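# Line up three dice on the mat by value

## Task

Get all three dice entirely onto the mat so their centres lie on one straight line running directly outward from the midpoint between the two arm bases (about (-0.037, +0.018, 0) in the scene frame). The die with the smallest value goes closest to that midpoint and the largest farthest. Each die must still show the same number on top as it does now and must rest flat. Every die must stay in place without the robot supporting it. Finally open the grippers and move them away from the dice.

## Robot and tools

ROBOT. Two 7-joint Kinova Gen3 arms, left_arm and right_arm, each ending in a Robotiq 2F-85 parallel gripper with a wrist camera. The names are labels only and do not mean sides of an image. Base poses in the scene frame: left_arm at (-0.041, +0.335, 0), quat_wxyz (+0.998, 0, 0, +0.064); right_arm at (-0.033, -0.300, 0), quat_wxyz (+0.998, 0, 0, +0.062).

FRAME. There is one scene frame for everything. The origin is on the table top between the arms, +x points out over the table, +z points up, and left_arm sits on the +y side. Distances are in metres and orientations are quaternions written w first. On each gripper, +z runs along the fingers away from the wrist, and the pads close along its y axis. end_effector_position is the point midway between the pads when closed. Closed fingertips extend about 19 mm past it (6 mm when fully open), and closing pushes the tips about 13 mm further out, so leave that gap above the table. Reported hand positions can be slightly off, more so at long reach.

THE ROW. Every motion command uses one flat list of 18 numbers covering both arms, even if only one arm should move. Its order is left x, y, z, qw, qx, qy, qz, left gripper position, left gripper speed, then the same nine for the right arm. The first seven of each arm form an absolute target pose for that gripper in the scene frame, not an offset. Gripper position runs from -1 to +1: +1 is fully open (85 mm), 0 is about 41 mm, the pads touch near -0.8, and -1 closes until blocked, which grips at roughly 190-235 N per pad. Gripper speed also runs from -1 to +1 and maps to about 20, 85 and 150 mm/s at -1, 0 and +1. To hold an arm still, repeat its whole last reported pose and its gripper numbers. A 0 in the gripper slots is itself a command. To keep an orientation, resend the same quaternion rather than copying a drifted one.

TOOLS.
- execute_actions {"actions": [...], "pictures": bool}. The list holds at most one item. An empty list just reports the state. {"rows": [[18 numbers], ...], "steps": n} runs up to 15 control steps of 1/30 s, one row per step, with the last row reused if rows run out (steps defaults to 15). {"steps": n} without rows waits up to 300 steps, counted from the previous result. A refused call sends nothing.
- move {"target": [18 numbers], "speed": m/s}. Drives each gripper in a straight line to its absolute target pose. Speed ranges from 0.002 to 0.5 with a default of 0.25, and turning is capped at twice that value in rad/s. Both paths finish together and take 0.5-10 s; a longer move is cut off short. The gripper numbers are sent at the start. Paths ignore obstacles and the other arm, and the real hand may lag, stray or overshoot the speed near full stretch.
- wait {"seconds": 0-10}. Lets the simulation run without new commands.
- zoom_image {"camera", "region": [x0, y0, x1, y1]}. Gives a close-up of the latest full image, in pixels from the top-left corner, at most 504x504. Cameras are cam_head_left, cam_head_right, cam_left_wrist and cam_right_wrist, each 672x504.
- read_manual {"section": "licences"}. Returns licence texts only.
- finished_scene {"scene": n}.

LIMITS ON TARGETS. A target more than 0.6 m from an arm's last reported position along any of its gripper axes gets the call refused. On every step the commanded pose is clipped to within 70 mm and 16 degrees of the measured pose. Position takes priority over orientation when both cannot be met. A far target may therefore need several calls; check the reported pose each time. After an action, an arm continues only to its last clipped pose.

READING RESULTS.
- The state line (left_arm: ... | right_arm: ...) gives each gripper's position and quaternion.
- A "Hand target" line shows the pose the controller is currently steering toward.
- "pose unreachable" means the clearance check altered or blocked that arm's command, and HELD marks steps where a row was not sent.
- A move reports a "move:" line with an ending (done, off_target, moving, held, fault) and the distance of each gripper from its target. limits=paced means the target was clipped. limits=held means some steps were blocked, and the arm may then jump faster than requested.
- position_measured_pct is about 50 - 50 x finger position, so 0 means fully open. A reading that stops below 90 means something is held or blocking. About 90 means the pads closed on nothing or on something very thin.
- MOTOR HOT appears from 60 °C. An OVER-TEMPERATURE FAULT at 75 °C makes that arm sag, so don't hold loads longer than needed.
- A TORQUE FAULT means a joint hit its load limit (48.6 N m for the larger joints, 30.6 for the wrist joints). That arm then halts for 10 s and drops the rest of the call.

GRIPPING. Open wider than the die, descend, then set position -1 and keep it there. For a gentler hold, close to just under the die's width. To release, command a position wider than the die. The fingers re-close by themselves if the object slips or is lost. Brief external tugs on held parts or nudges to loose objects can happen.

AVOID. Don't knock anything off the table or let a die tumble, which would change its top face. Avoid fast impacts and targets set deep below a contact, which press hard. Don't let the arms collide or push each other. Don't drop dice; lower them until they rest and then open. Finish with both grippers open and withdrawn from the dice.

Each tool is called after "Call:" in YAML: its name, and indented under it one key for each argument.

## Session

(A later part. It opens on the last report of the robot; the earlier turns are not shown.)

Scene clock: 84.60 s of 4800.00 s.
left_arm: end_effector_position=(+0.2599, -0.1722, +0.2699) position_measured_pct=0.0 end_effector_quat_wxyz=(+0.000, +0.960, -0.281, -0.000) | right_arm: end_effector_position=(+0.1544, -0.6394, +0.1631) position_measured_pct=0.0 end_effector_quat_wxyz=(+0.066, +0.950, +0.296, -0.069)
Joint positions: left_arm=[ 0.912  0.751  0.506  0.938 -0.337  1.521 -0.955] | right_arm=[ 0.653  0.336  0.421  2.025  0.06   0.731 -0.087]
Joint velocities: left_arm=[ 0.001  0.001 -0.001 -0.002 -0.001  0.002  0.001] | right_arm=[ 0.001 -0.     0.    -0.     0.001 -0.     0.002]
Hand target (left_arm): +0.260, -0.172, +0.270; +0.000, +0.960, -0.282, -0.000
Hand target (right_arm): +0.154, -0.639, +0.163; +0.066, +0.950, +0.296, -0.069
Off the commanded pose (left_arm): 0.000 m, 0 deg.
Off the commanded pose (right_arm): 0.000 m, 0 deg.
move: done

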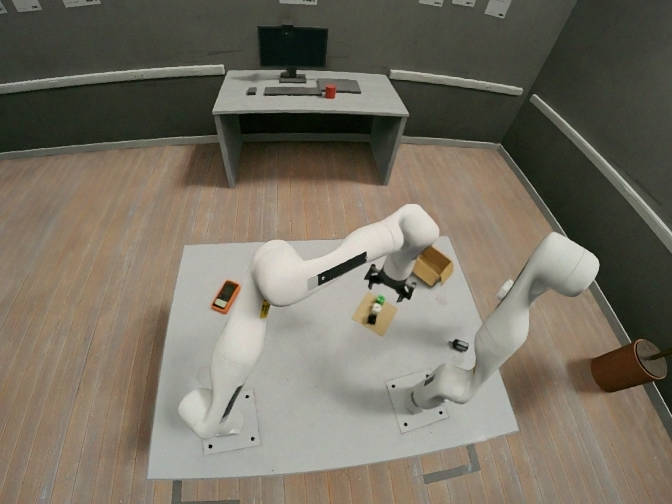

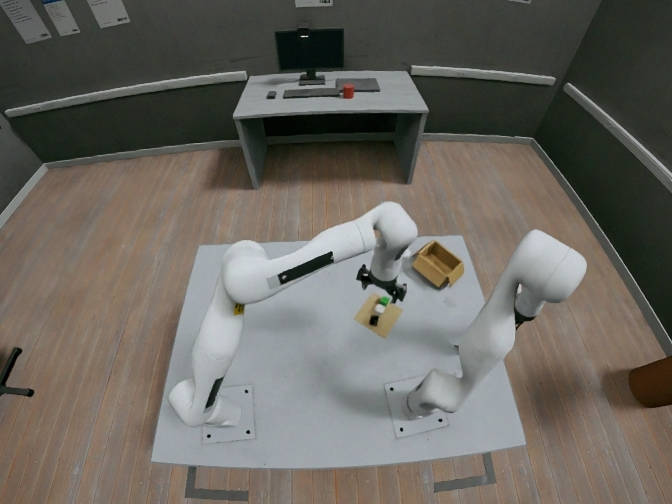

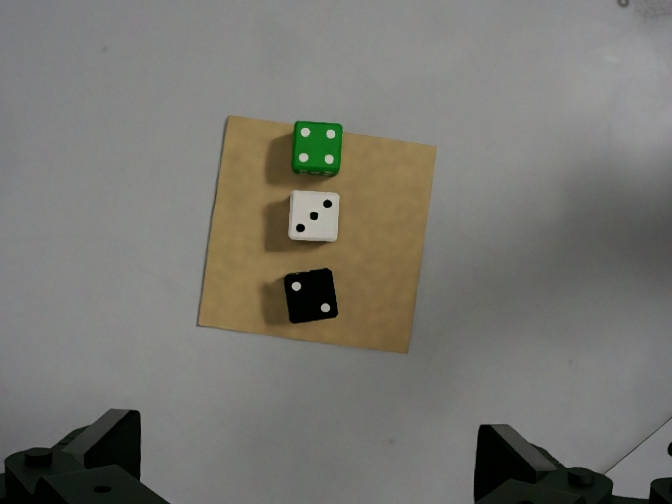

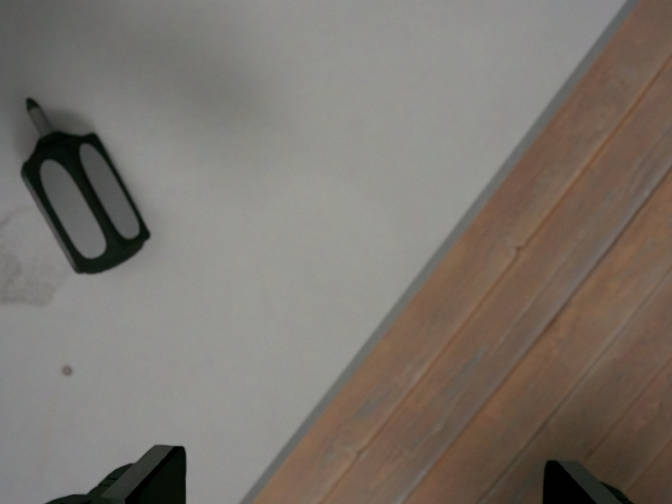

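Call:
move:
  target: [0.363,-0.238,0.08,0,0.96,-0.281,0,1,0,0.1544,-0.6394,0.1631,0.066,0.95,0.296,-0.069,1,0]

Call:
move:
  target: [0.363,-0.238,0.024,0,0.96,-0.281,0,1,0,0.1544,-0.6394,0.1631,0.066,0.95,0.296,-0.069,1,0]
  speed: 0.1

Call:
move:
  target: [0.363,-0.238,0.024,0,0.96,-0.281,0,-1,0,0.1544,-0.6394,0.1631,0.066,0.95,0.296,-0.069,1,0]

Call:
move:
  target: [0.363,-0.238,0.028,0,0.96,-0.281,0,-1,0,0.1544,-0.6394,0.1631,0.066,0.95,0.296,-0.069,1,0]
  speed: 0.03

Call:
move:
  target: [0.3585,-0.2351,0.028,0,0.96,-0.281,0,-1,0,0.1544,-0.6394,0.1631,0.066,0.95,0.296,-0.069,1,0]
  speed: 0.03

Call:
move:
  target: [0.3585,-0.2351,0.025,0,0.96,-0.281,0,1,0,0.1544,-0.6394,0.1631,0.066,0.95,0.296,-0.069,1,0]
  speed: 0.03

Call:
move:
  target: [0.26,-0.172,0.27,0,0.96,-0.281,0,1,0,0.1544,-0.6394,0.1631,0.066,0.95,0.296,-0.069,1,0]

Scene clock: 94.83 s of 4800.00 s.
left_arm: end_effector_position=(+0.3635, -0.2380, +0.0811) position_measured_pct=0.0 end_effector_quat_wxyz=(+0.001, +0.960, -0.281, +0.000) | right_arm: end_effector_position=(+0.1544, -0.6394, +0.1631) position_measured_pct=0.0 end_effector_quat_wxyz=(+0.066, +0.950, +0.296, -0.069)
Joint positions: left_arm=[ 0.946  1.212  0.449  0.553 -0.422  1.424 -1.089] | right_arm=[ 0.653  0.336  0.421  2.025  0.06   0.731 -0.087]
Joint velocities: left_arm=[ 0.005  0.012 -0.    -0.009 -0.001  0.004 -0.   ] | right_arm=[ 0.001 -0.001 -0.    -0.    -0.     0.    -0.001]
Hand target (left_arm): +0.363, -0.238, +0.080; +0.000, +0.960, -0.281, -0.000
Hand target (right_arm): +0.154, -0.639, +0.163; +0.066, +0.950, +0.296, -0.069
Off the commanded pose (left_arm): 0.001 m, 0 deg.
Off the commanded pose (right_arm): 0.000 m, 0 deg.
After step 90, 5.87 s passed at rest.
move: done

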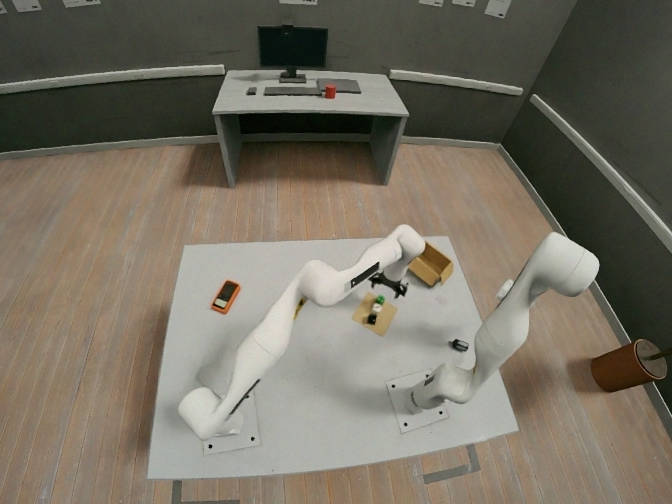

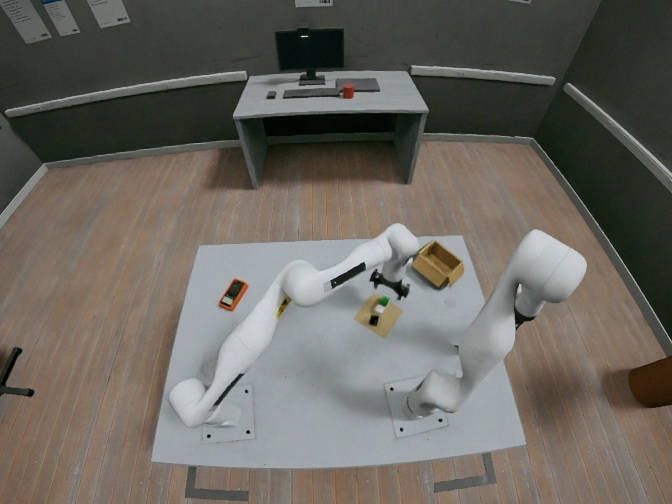

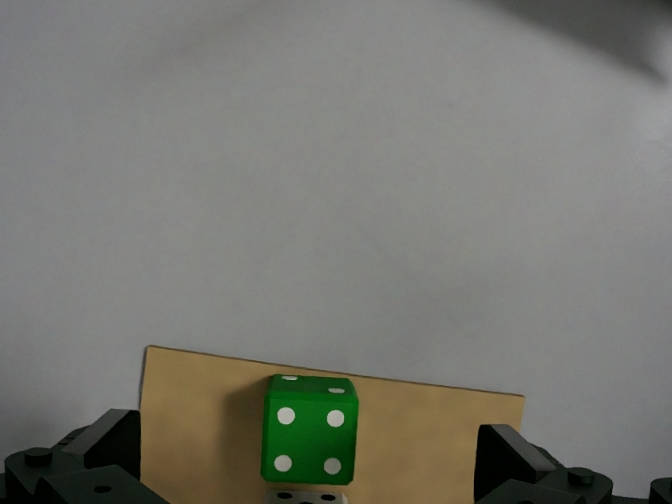

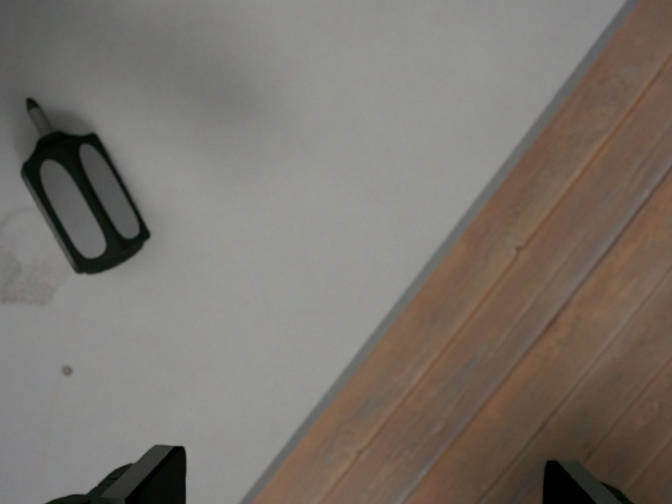

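Scene clock: 95.70 s of 4800.00 s.
left_arm: end_effector_position=(+0.3630, -0.2380, +0.0240) position_measured_pct=0.0 end_effector_quat_wxyz=(-0.000, +0.960, -0.281, +0.000) | right_arm: end_effector_position=(+0.1544, -0.6394, +0.1631) position_measured_pct=0.0 end_effector_quat_wxyz=(+0.066, +0.950, +0.296, -0.069)
Joint positions: left_arm=[ 0.94   1.268  0.437  0.615 -0.431  1.313 -1.072] | right_arm=[ 0.653  0.336  0.421  2.025  0.06   0.731 -0.087]
Joint velocities: left_arm=[ 0.     0.001  0.001 -0.    -0.    -0.     0.001] | right_arm=[ 0.    -0.001 -0.     0.001 -0.    -0.     0.001]
Hand target (left_arm): +0.363, -0.238, +0.024; -0.000, +0.960, -0.281, -0.000
Hand target (right_arm): +0.154, -0.639, +0.163; +0.066, +0.950, +0.296, -0.069
Off the commanded pose (left_arm): 0.000 m, 0 deg.
Off the commanded pose (right_arm): 0.000 m, 0 deg.
move: done

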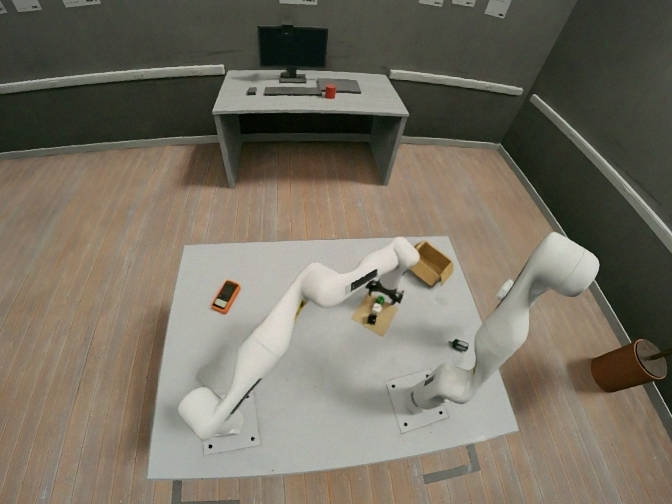

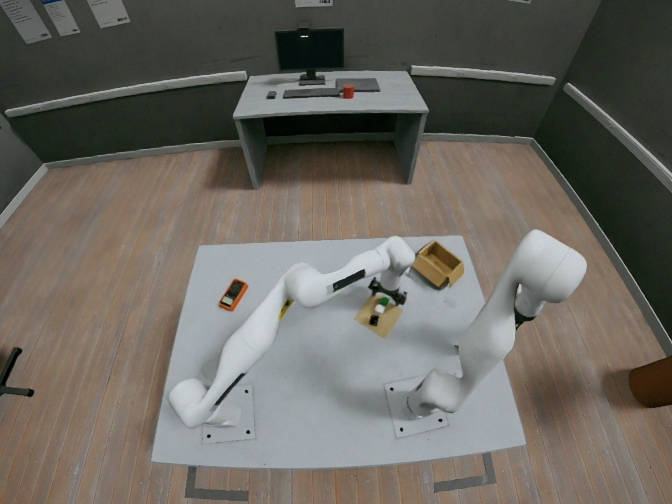

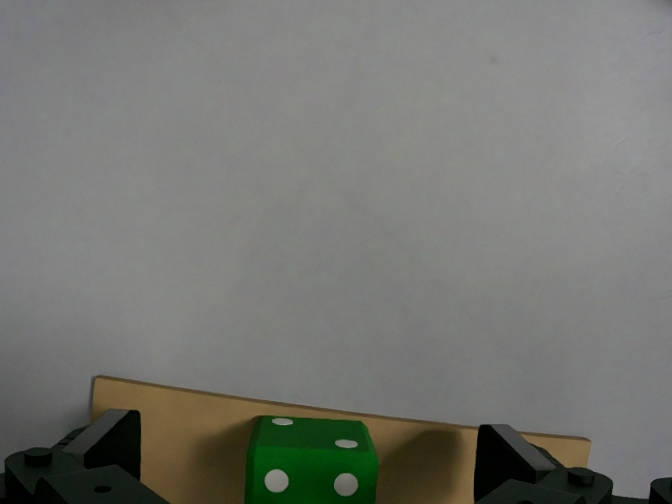

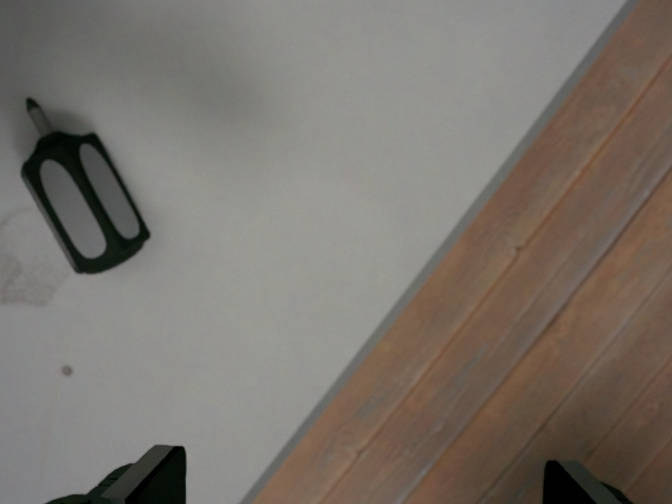

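Scene clock: 96.73 s of 4800.00 s.
left_arm: end_effector_position=(+0.3630, -0.2383, +0.0247) position_measured_pct=63.5 end_effector_quat_wxyz=(+0.000, +0.960, -0.281, +0.000) | right_arm: end_effector_position=(+0.1544, -0.6394, +0.1631) position_measured_pct=0.0 end_effector_quat_wxyz=(+0.066, +0.950, +0.296, -0.069)
Joint positions: left_arm=[ 0.94   1.267  0.438  0.615 -0.431  1.313 -1.073] | right_arm=[ 0.653  0.336  0.421  2.025  0.06   0.731 -0.087]
Joint velocities: left_arm=[-0.001  0.001  0.     0.     0.002 -0.001 -0.   ] | right_arm=[ 0.001  0.001 -0.001  0.     0.001 -0.    -0.001]
Hand target (left_arm): +0.363, -0.238, +0.024; +0.000, +0.960, -0.281, -0.000
Hand target (right_arm): +0.154, -0.639, +0.163; +0.066, +0.950, +0.296, -0.069
Off the commanded pose (left_arm): 0.001 m, 0 deg.
Off the commanded pose (right_arm): 0.000 m, 0 deg.
move: done

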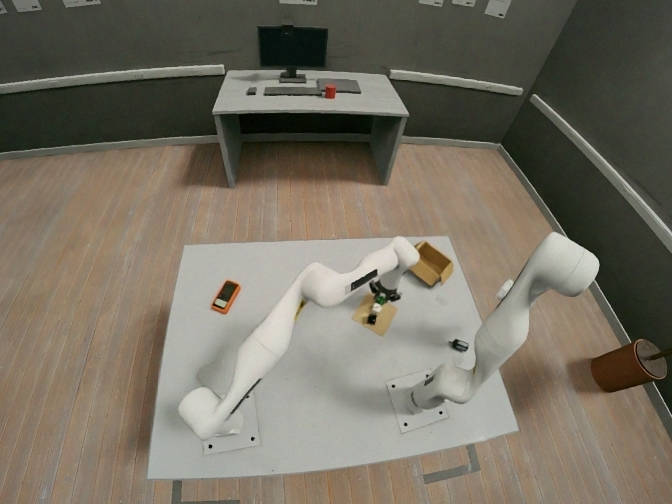

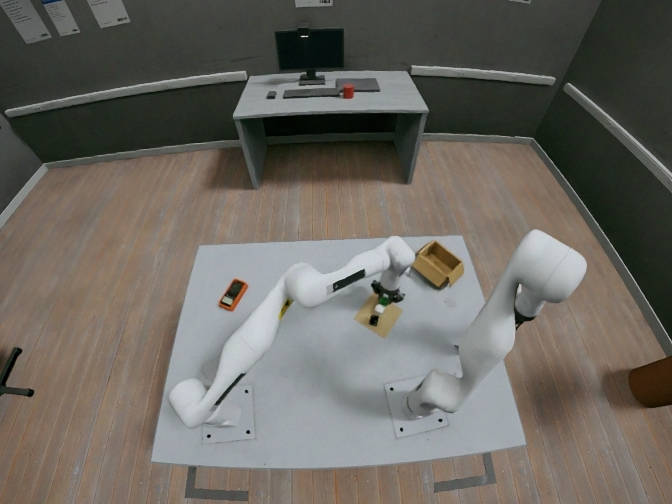

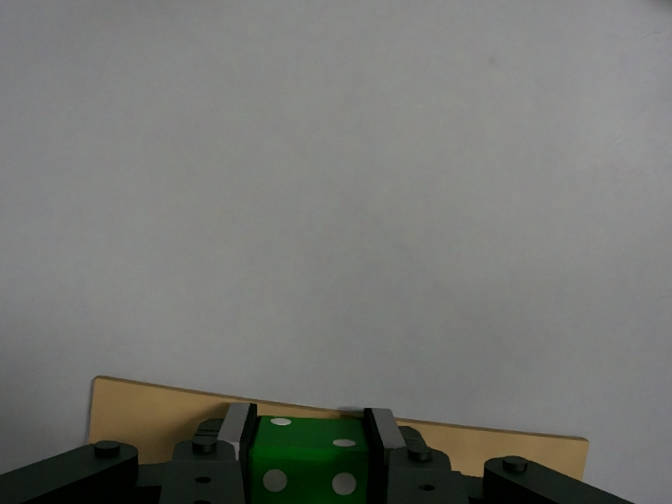

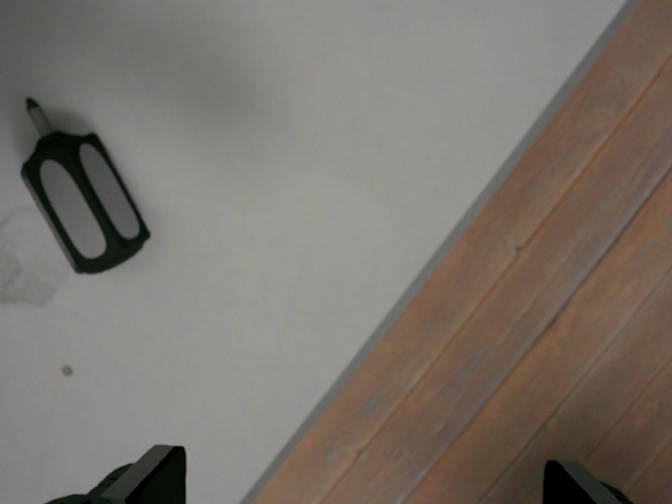

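Scene clock: 97.43 s of 4800.00 s.
left_arm: end_effector_position=(+0.3630, -0.2380, +0.0280) position_measured_pct=63.5 end_effector_quat_wxyz=(+0.000, +0.960, -0.281, +0.000) | right_arm: end_effector_position=(+0.1544, -0.6394, +0.1631) position_measured_pct=0.0 end_effector_quat_wxyz=(+0.066, +0.950, +0.296, -0.069)
Joint positions: left_arm=[ 0.94   1.263  0.438  0.612 -0.431  1.32  -1.073] | right_arm=[ 0.653  0.336  0.421  2.025  0.06   0.731 -0.087]
Joint velocities: left_arm=[-0.001 -0.001 -0.001  0.    -0.     0.001 -0.001] | right_arm=[ 0.    -0.001  0.    -0.001 -0.001 -0.    -0.   ]
Hand target (left_arm): +0.363, -0.238, +0.028; +0.000, +0.960, -0.281, -0.000
Hand target (right_arm): +0.154, -0.639, +0.163; +0.066, +0.950, +0.296, -0.069
Off the commanded pose (left_arm): 0.000 m, 0 deg.
Off the commanded pose (right_arm): 0.000 m, 0 deg.
move: done

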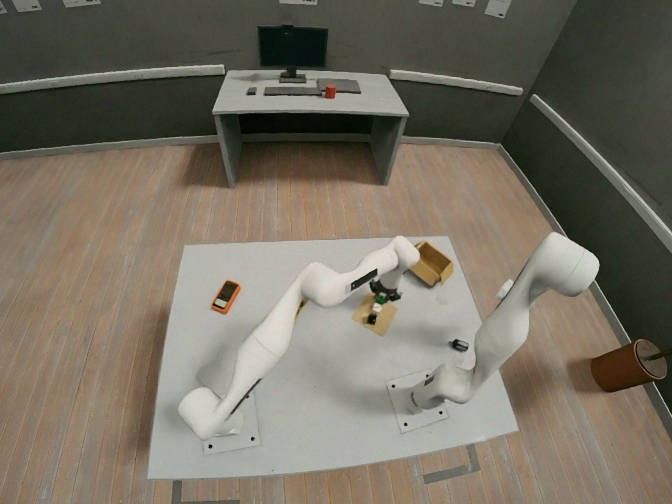

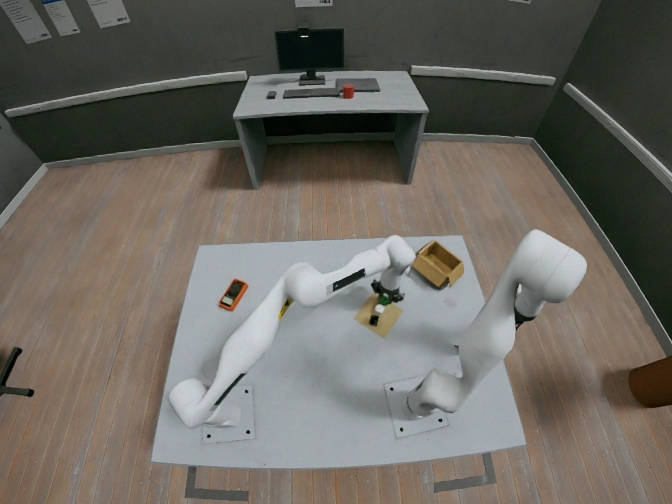

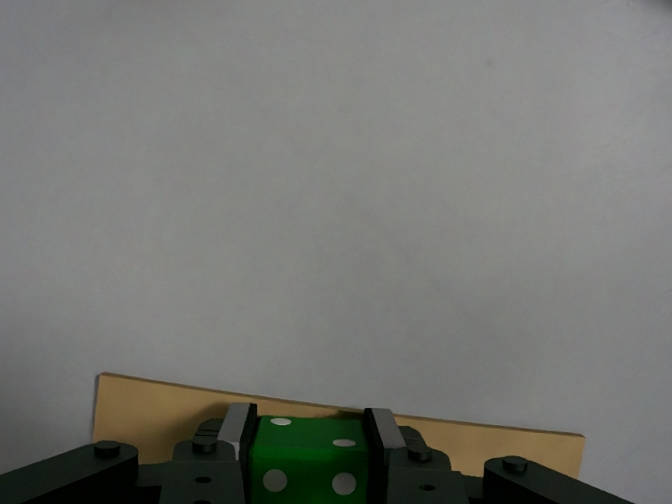

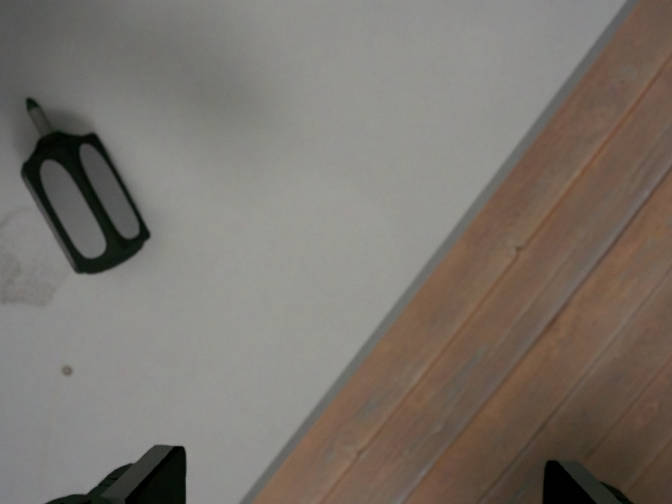

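Scene clock: 98.13 s of 4800.00 s.
left_arm: end_effector_position=(+0.3584, -0.2351, +0.0278) position_measured_pct=63.5 end_effector_quat_wxyz=(-0.000, +0.960, -0.281, -0.000) | right_arm: end_effector_position=(+0.1544, -0.6394, +0.1631) position_measured_pct=0.0 end_effector_quat_wxyz=(+0.066, +0.950, +0.296, -0.069)
Joint positions: left_arm=[ 0.935  1.246  0.437  0.657 -0.43   1.296 -1.061] | right_arm=[ 0.653  0.336  0.421  2.025  0.06   0.731 -0.087]
Joint velocities: left_arm=[-0.002 -0.003 -0.001  0.001  0.    -0.001 -0.   ] | right_arm=[-0.    -0.    -0.     0.     0.001  0.     0.001]
Hand target (left_arm): +0.358, -0.235, +0.028; -0.000, +0.960, -0.281, +0.000
Hand target (right_arm): +0.154, -0.639, +0.163; +0.066, +0.950, +0.296, -0.069
Off the commanded pose (left_arm): 0.000 m, 0 deg.
Off the commanded pose (right_arm): 0.000 m, 0 deg.
move: done

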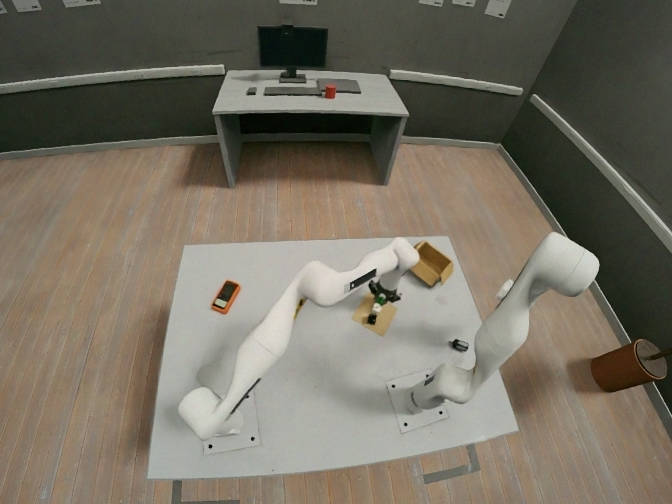

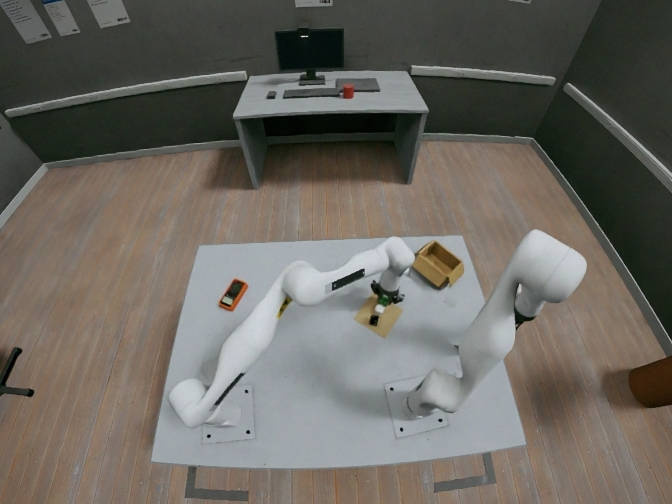

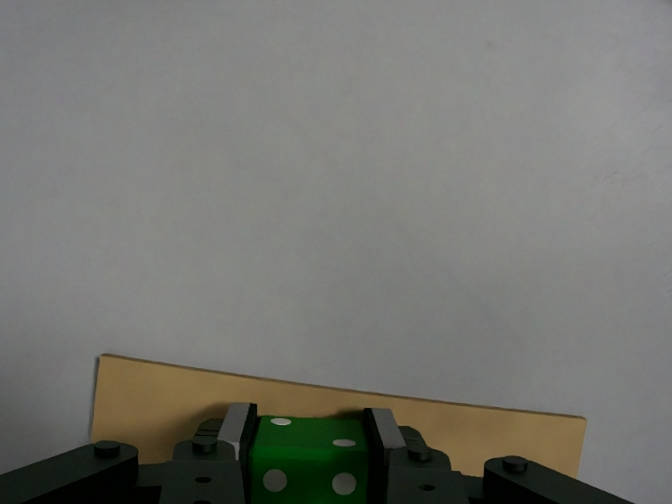

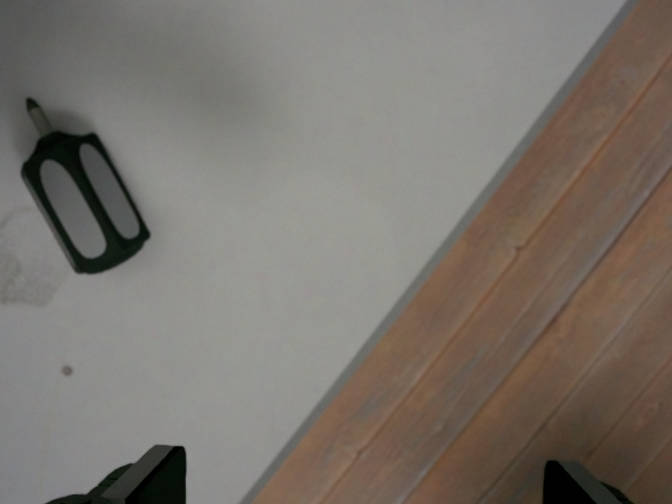

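Scene clock: 99.20 s of 4800.00 s.
left_arm: end_effector_position=(+0.3585, -0.2351, +0.0250) position_measured_pct=0.0 end_effector_quat_wxyz=(+0.000, +0.960, -0.281, +0.000) | right_arm: end_effector_position=(+0.1544, -0.6394, +0.1631) position_measured_pct=0.0 end_effector_quat_wxyz=(+0.066, +0.950, +0.296, -0.069)
Joint positions: left_arm=[ 0.935  1.249  0.437  0.659 -0.431  1.291 -1.06 ] | right_arm=[ 0.653  0.336  0.421  2.025  0.06   0.731 -0.087]
Joint velocities: left_arm=[ 0.     0.    -0.001 -0.     0.001 -0.    -0.   ] | right_arm=[0.    0.    0.    0.001 0.    0.    0.001]
Hand target (left_arm): +0.359, -0.235, +0.025; -0.000, +0.960, -0.281, +0.000
Hand target (right_arm): +0.154, -0.639, +0.163; +0.066, +0.950, +0.296, -0.069
Off the commanded pose (left_arm): 0.000 m, 0 deg.
Off the commanded pose (right_arm): 0.000 m, 0 deg.
move: done

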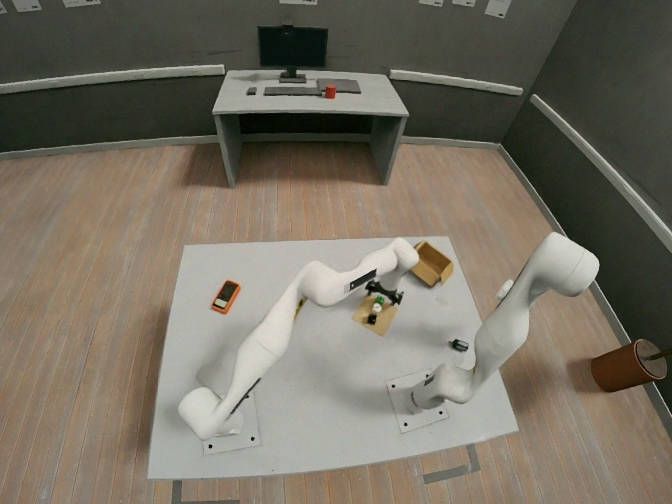

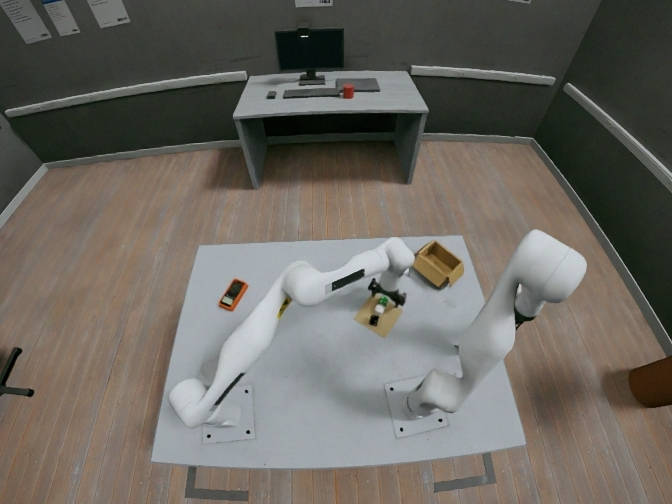

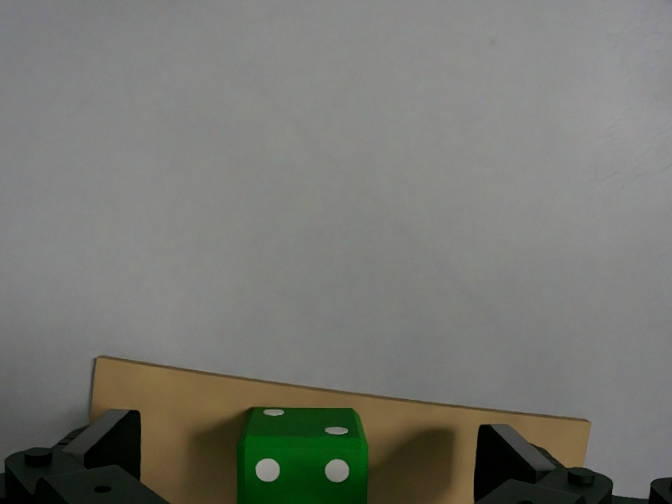

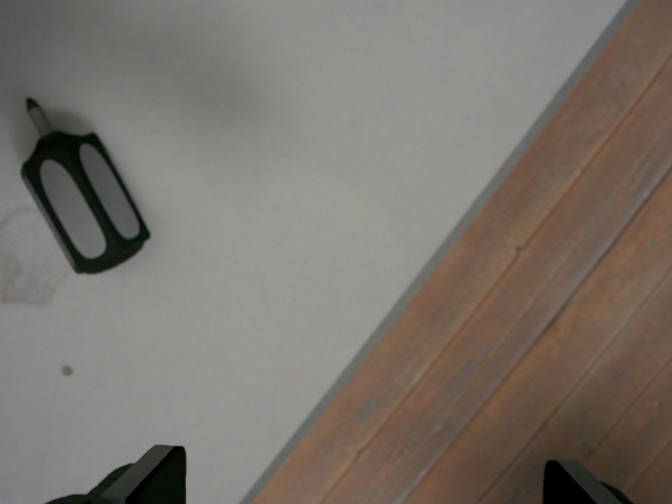

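Scene clock: 100.67 s of 4800.00 s.
left_arm: end_effector_position=(+0.2598, -0.1720, +0.2695) position_measured_pct=0.0 end_effector_quat_wxyz=(-0.000, +0.960, -0.281, -0.000) | right_arm: end_effector_position=(+0.1544, -0.6394, +0.1631) position_measured_pct=0.0 end_effector_quat_wxyz=(+0.066, +0.950, +0.296, -0.069)
Joint positions: left_arm=[ 0.912  0.751  0.506  0.939 -0.338  1.522 -0.954] | right_arm=[ 0.653  0.336  0.421  2.025  0.06   0.731 -0.087]
Joint velocities: left_arm=[ 0.    -0.004  0.001  0.     0.001  0.001  0.   ] | right_arm=[-0.001  0.    -0.     0.001  0.002  0.    -0.   ]
Hand target (left_arm): +0.260, -0.172, +0.270; -0.000, +0.960, -0.281, +0.000
Hand target (right_arm): +0.154, -0.639, +0.163; +0.066, +0.950, +0.296, -0.069
Off the commanded pose (left_arm): 0.001 m, 0 deg.
Off the commanded pose (right_arm): 0.000 m, 0 deg.
move: done

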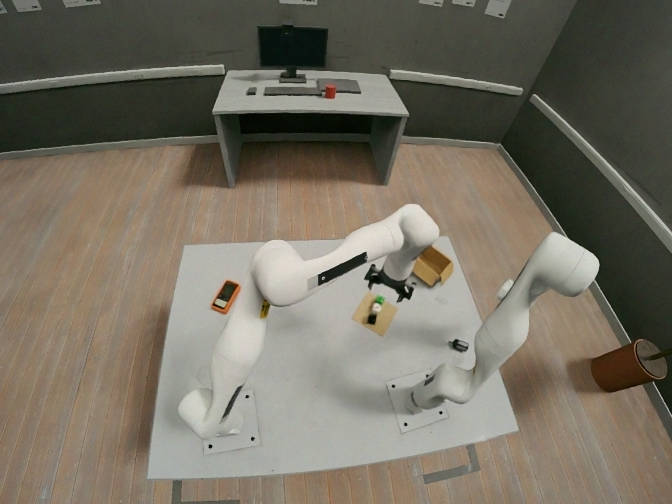

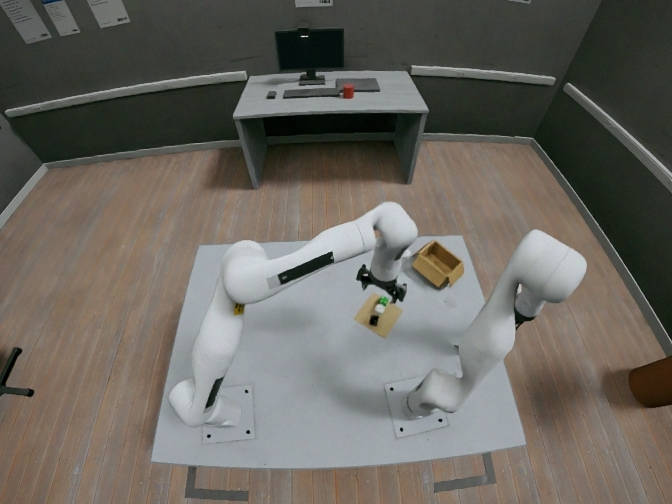

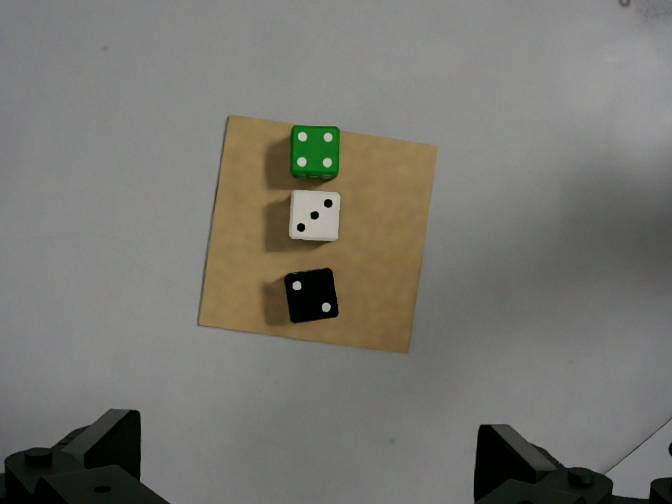

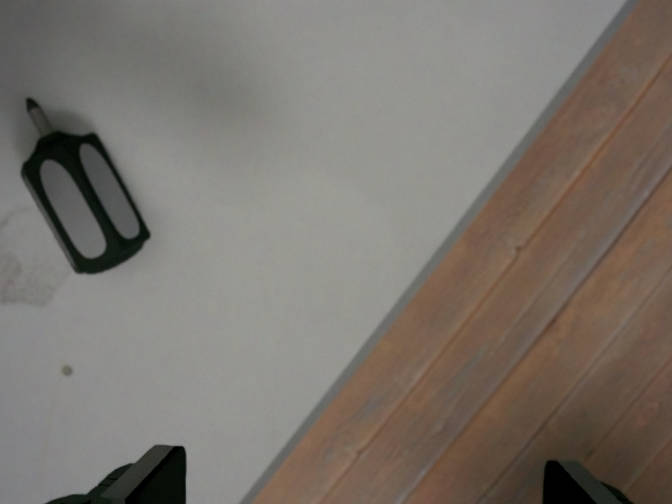

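Good.

Call:
finished_scene:
  scene: 1

The scene is finished: the task was done.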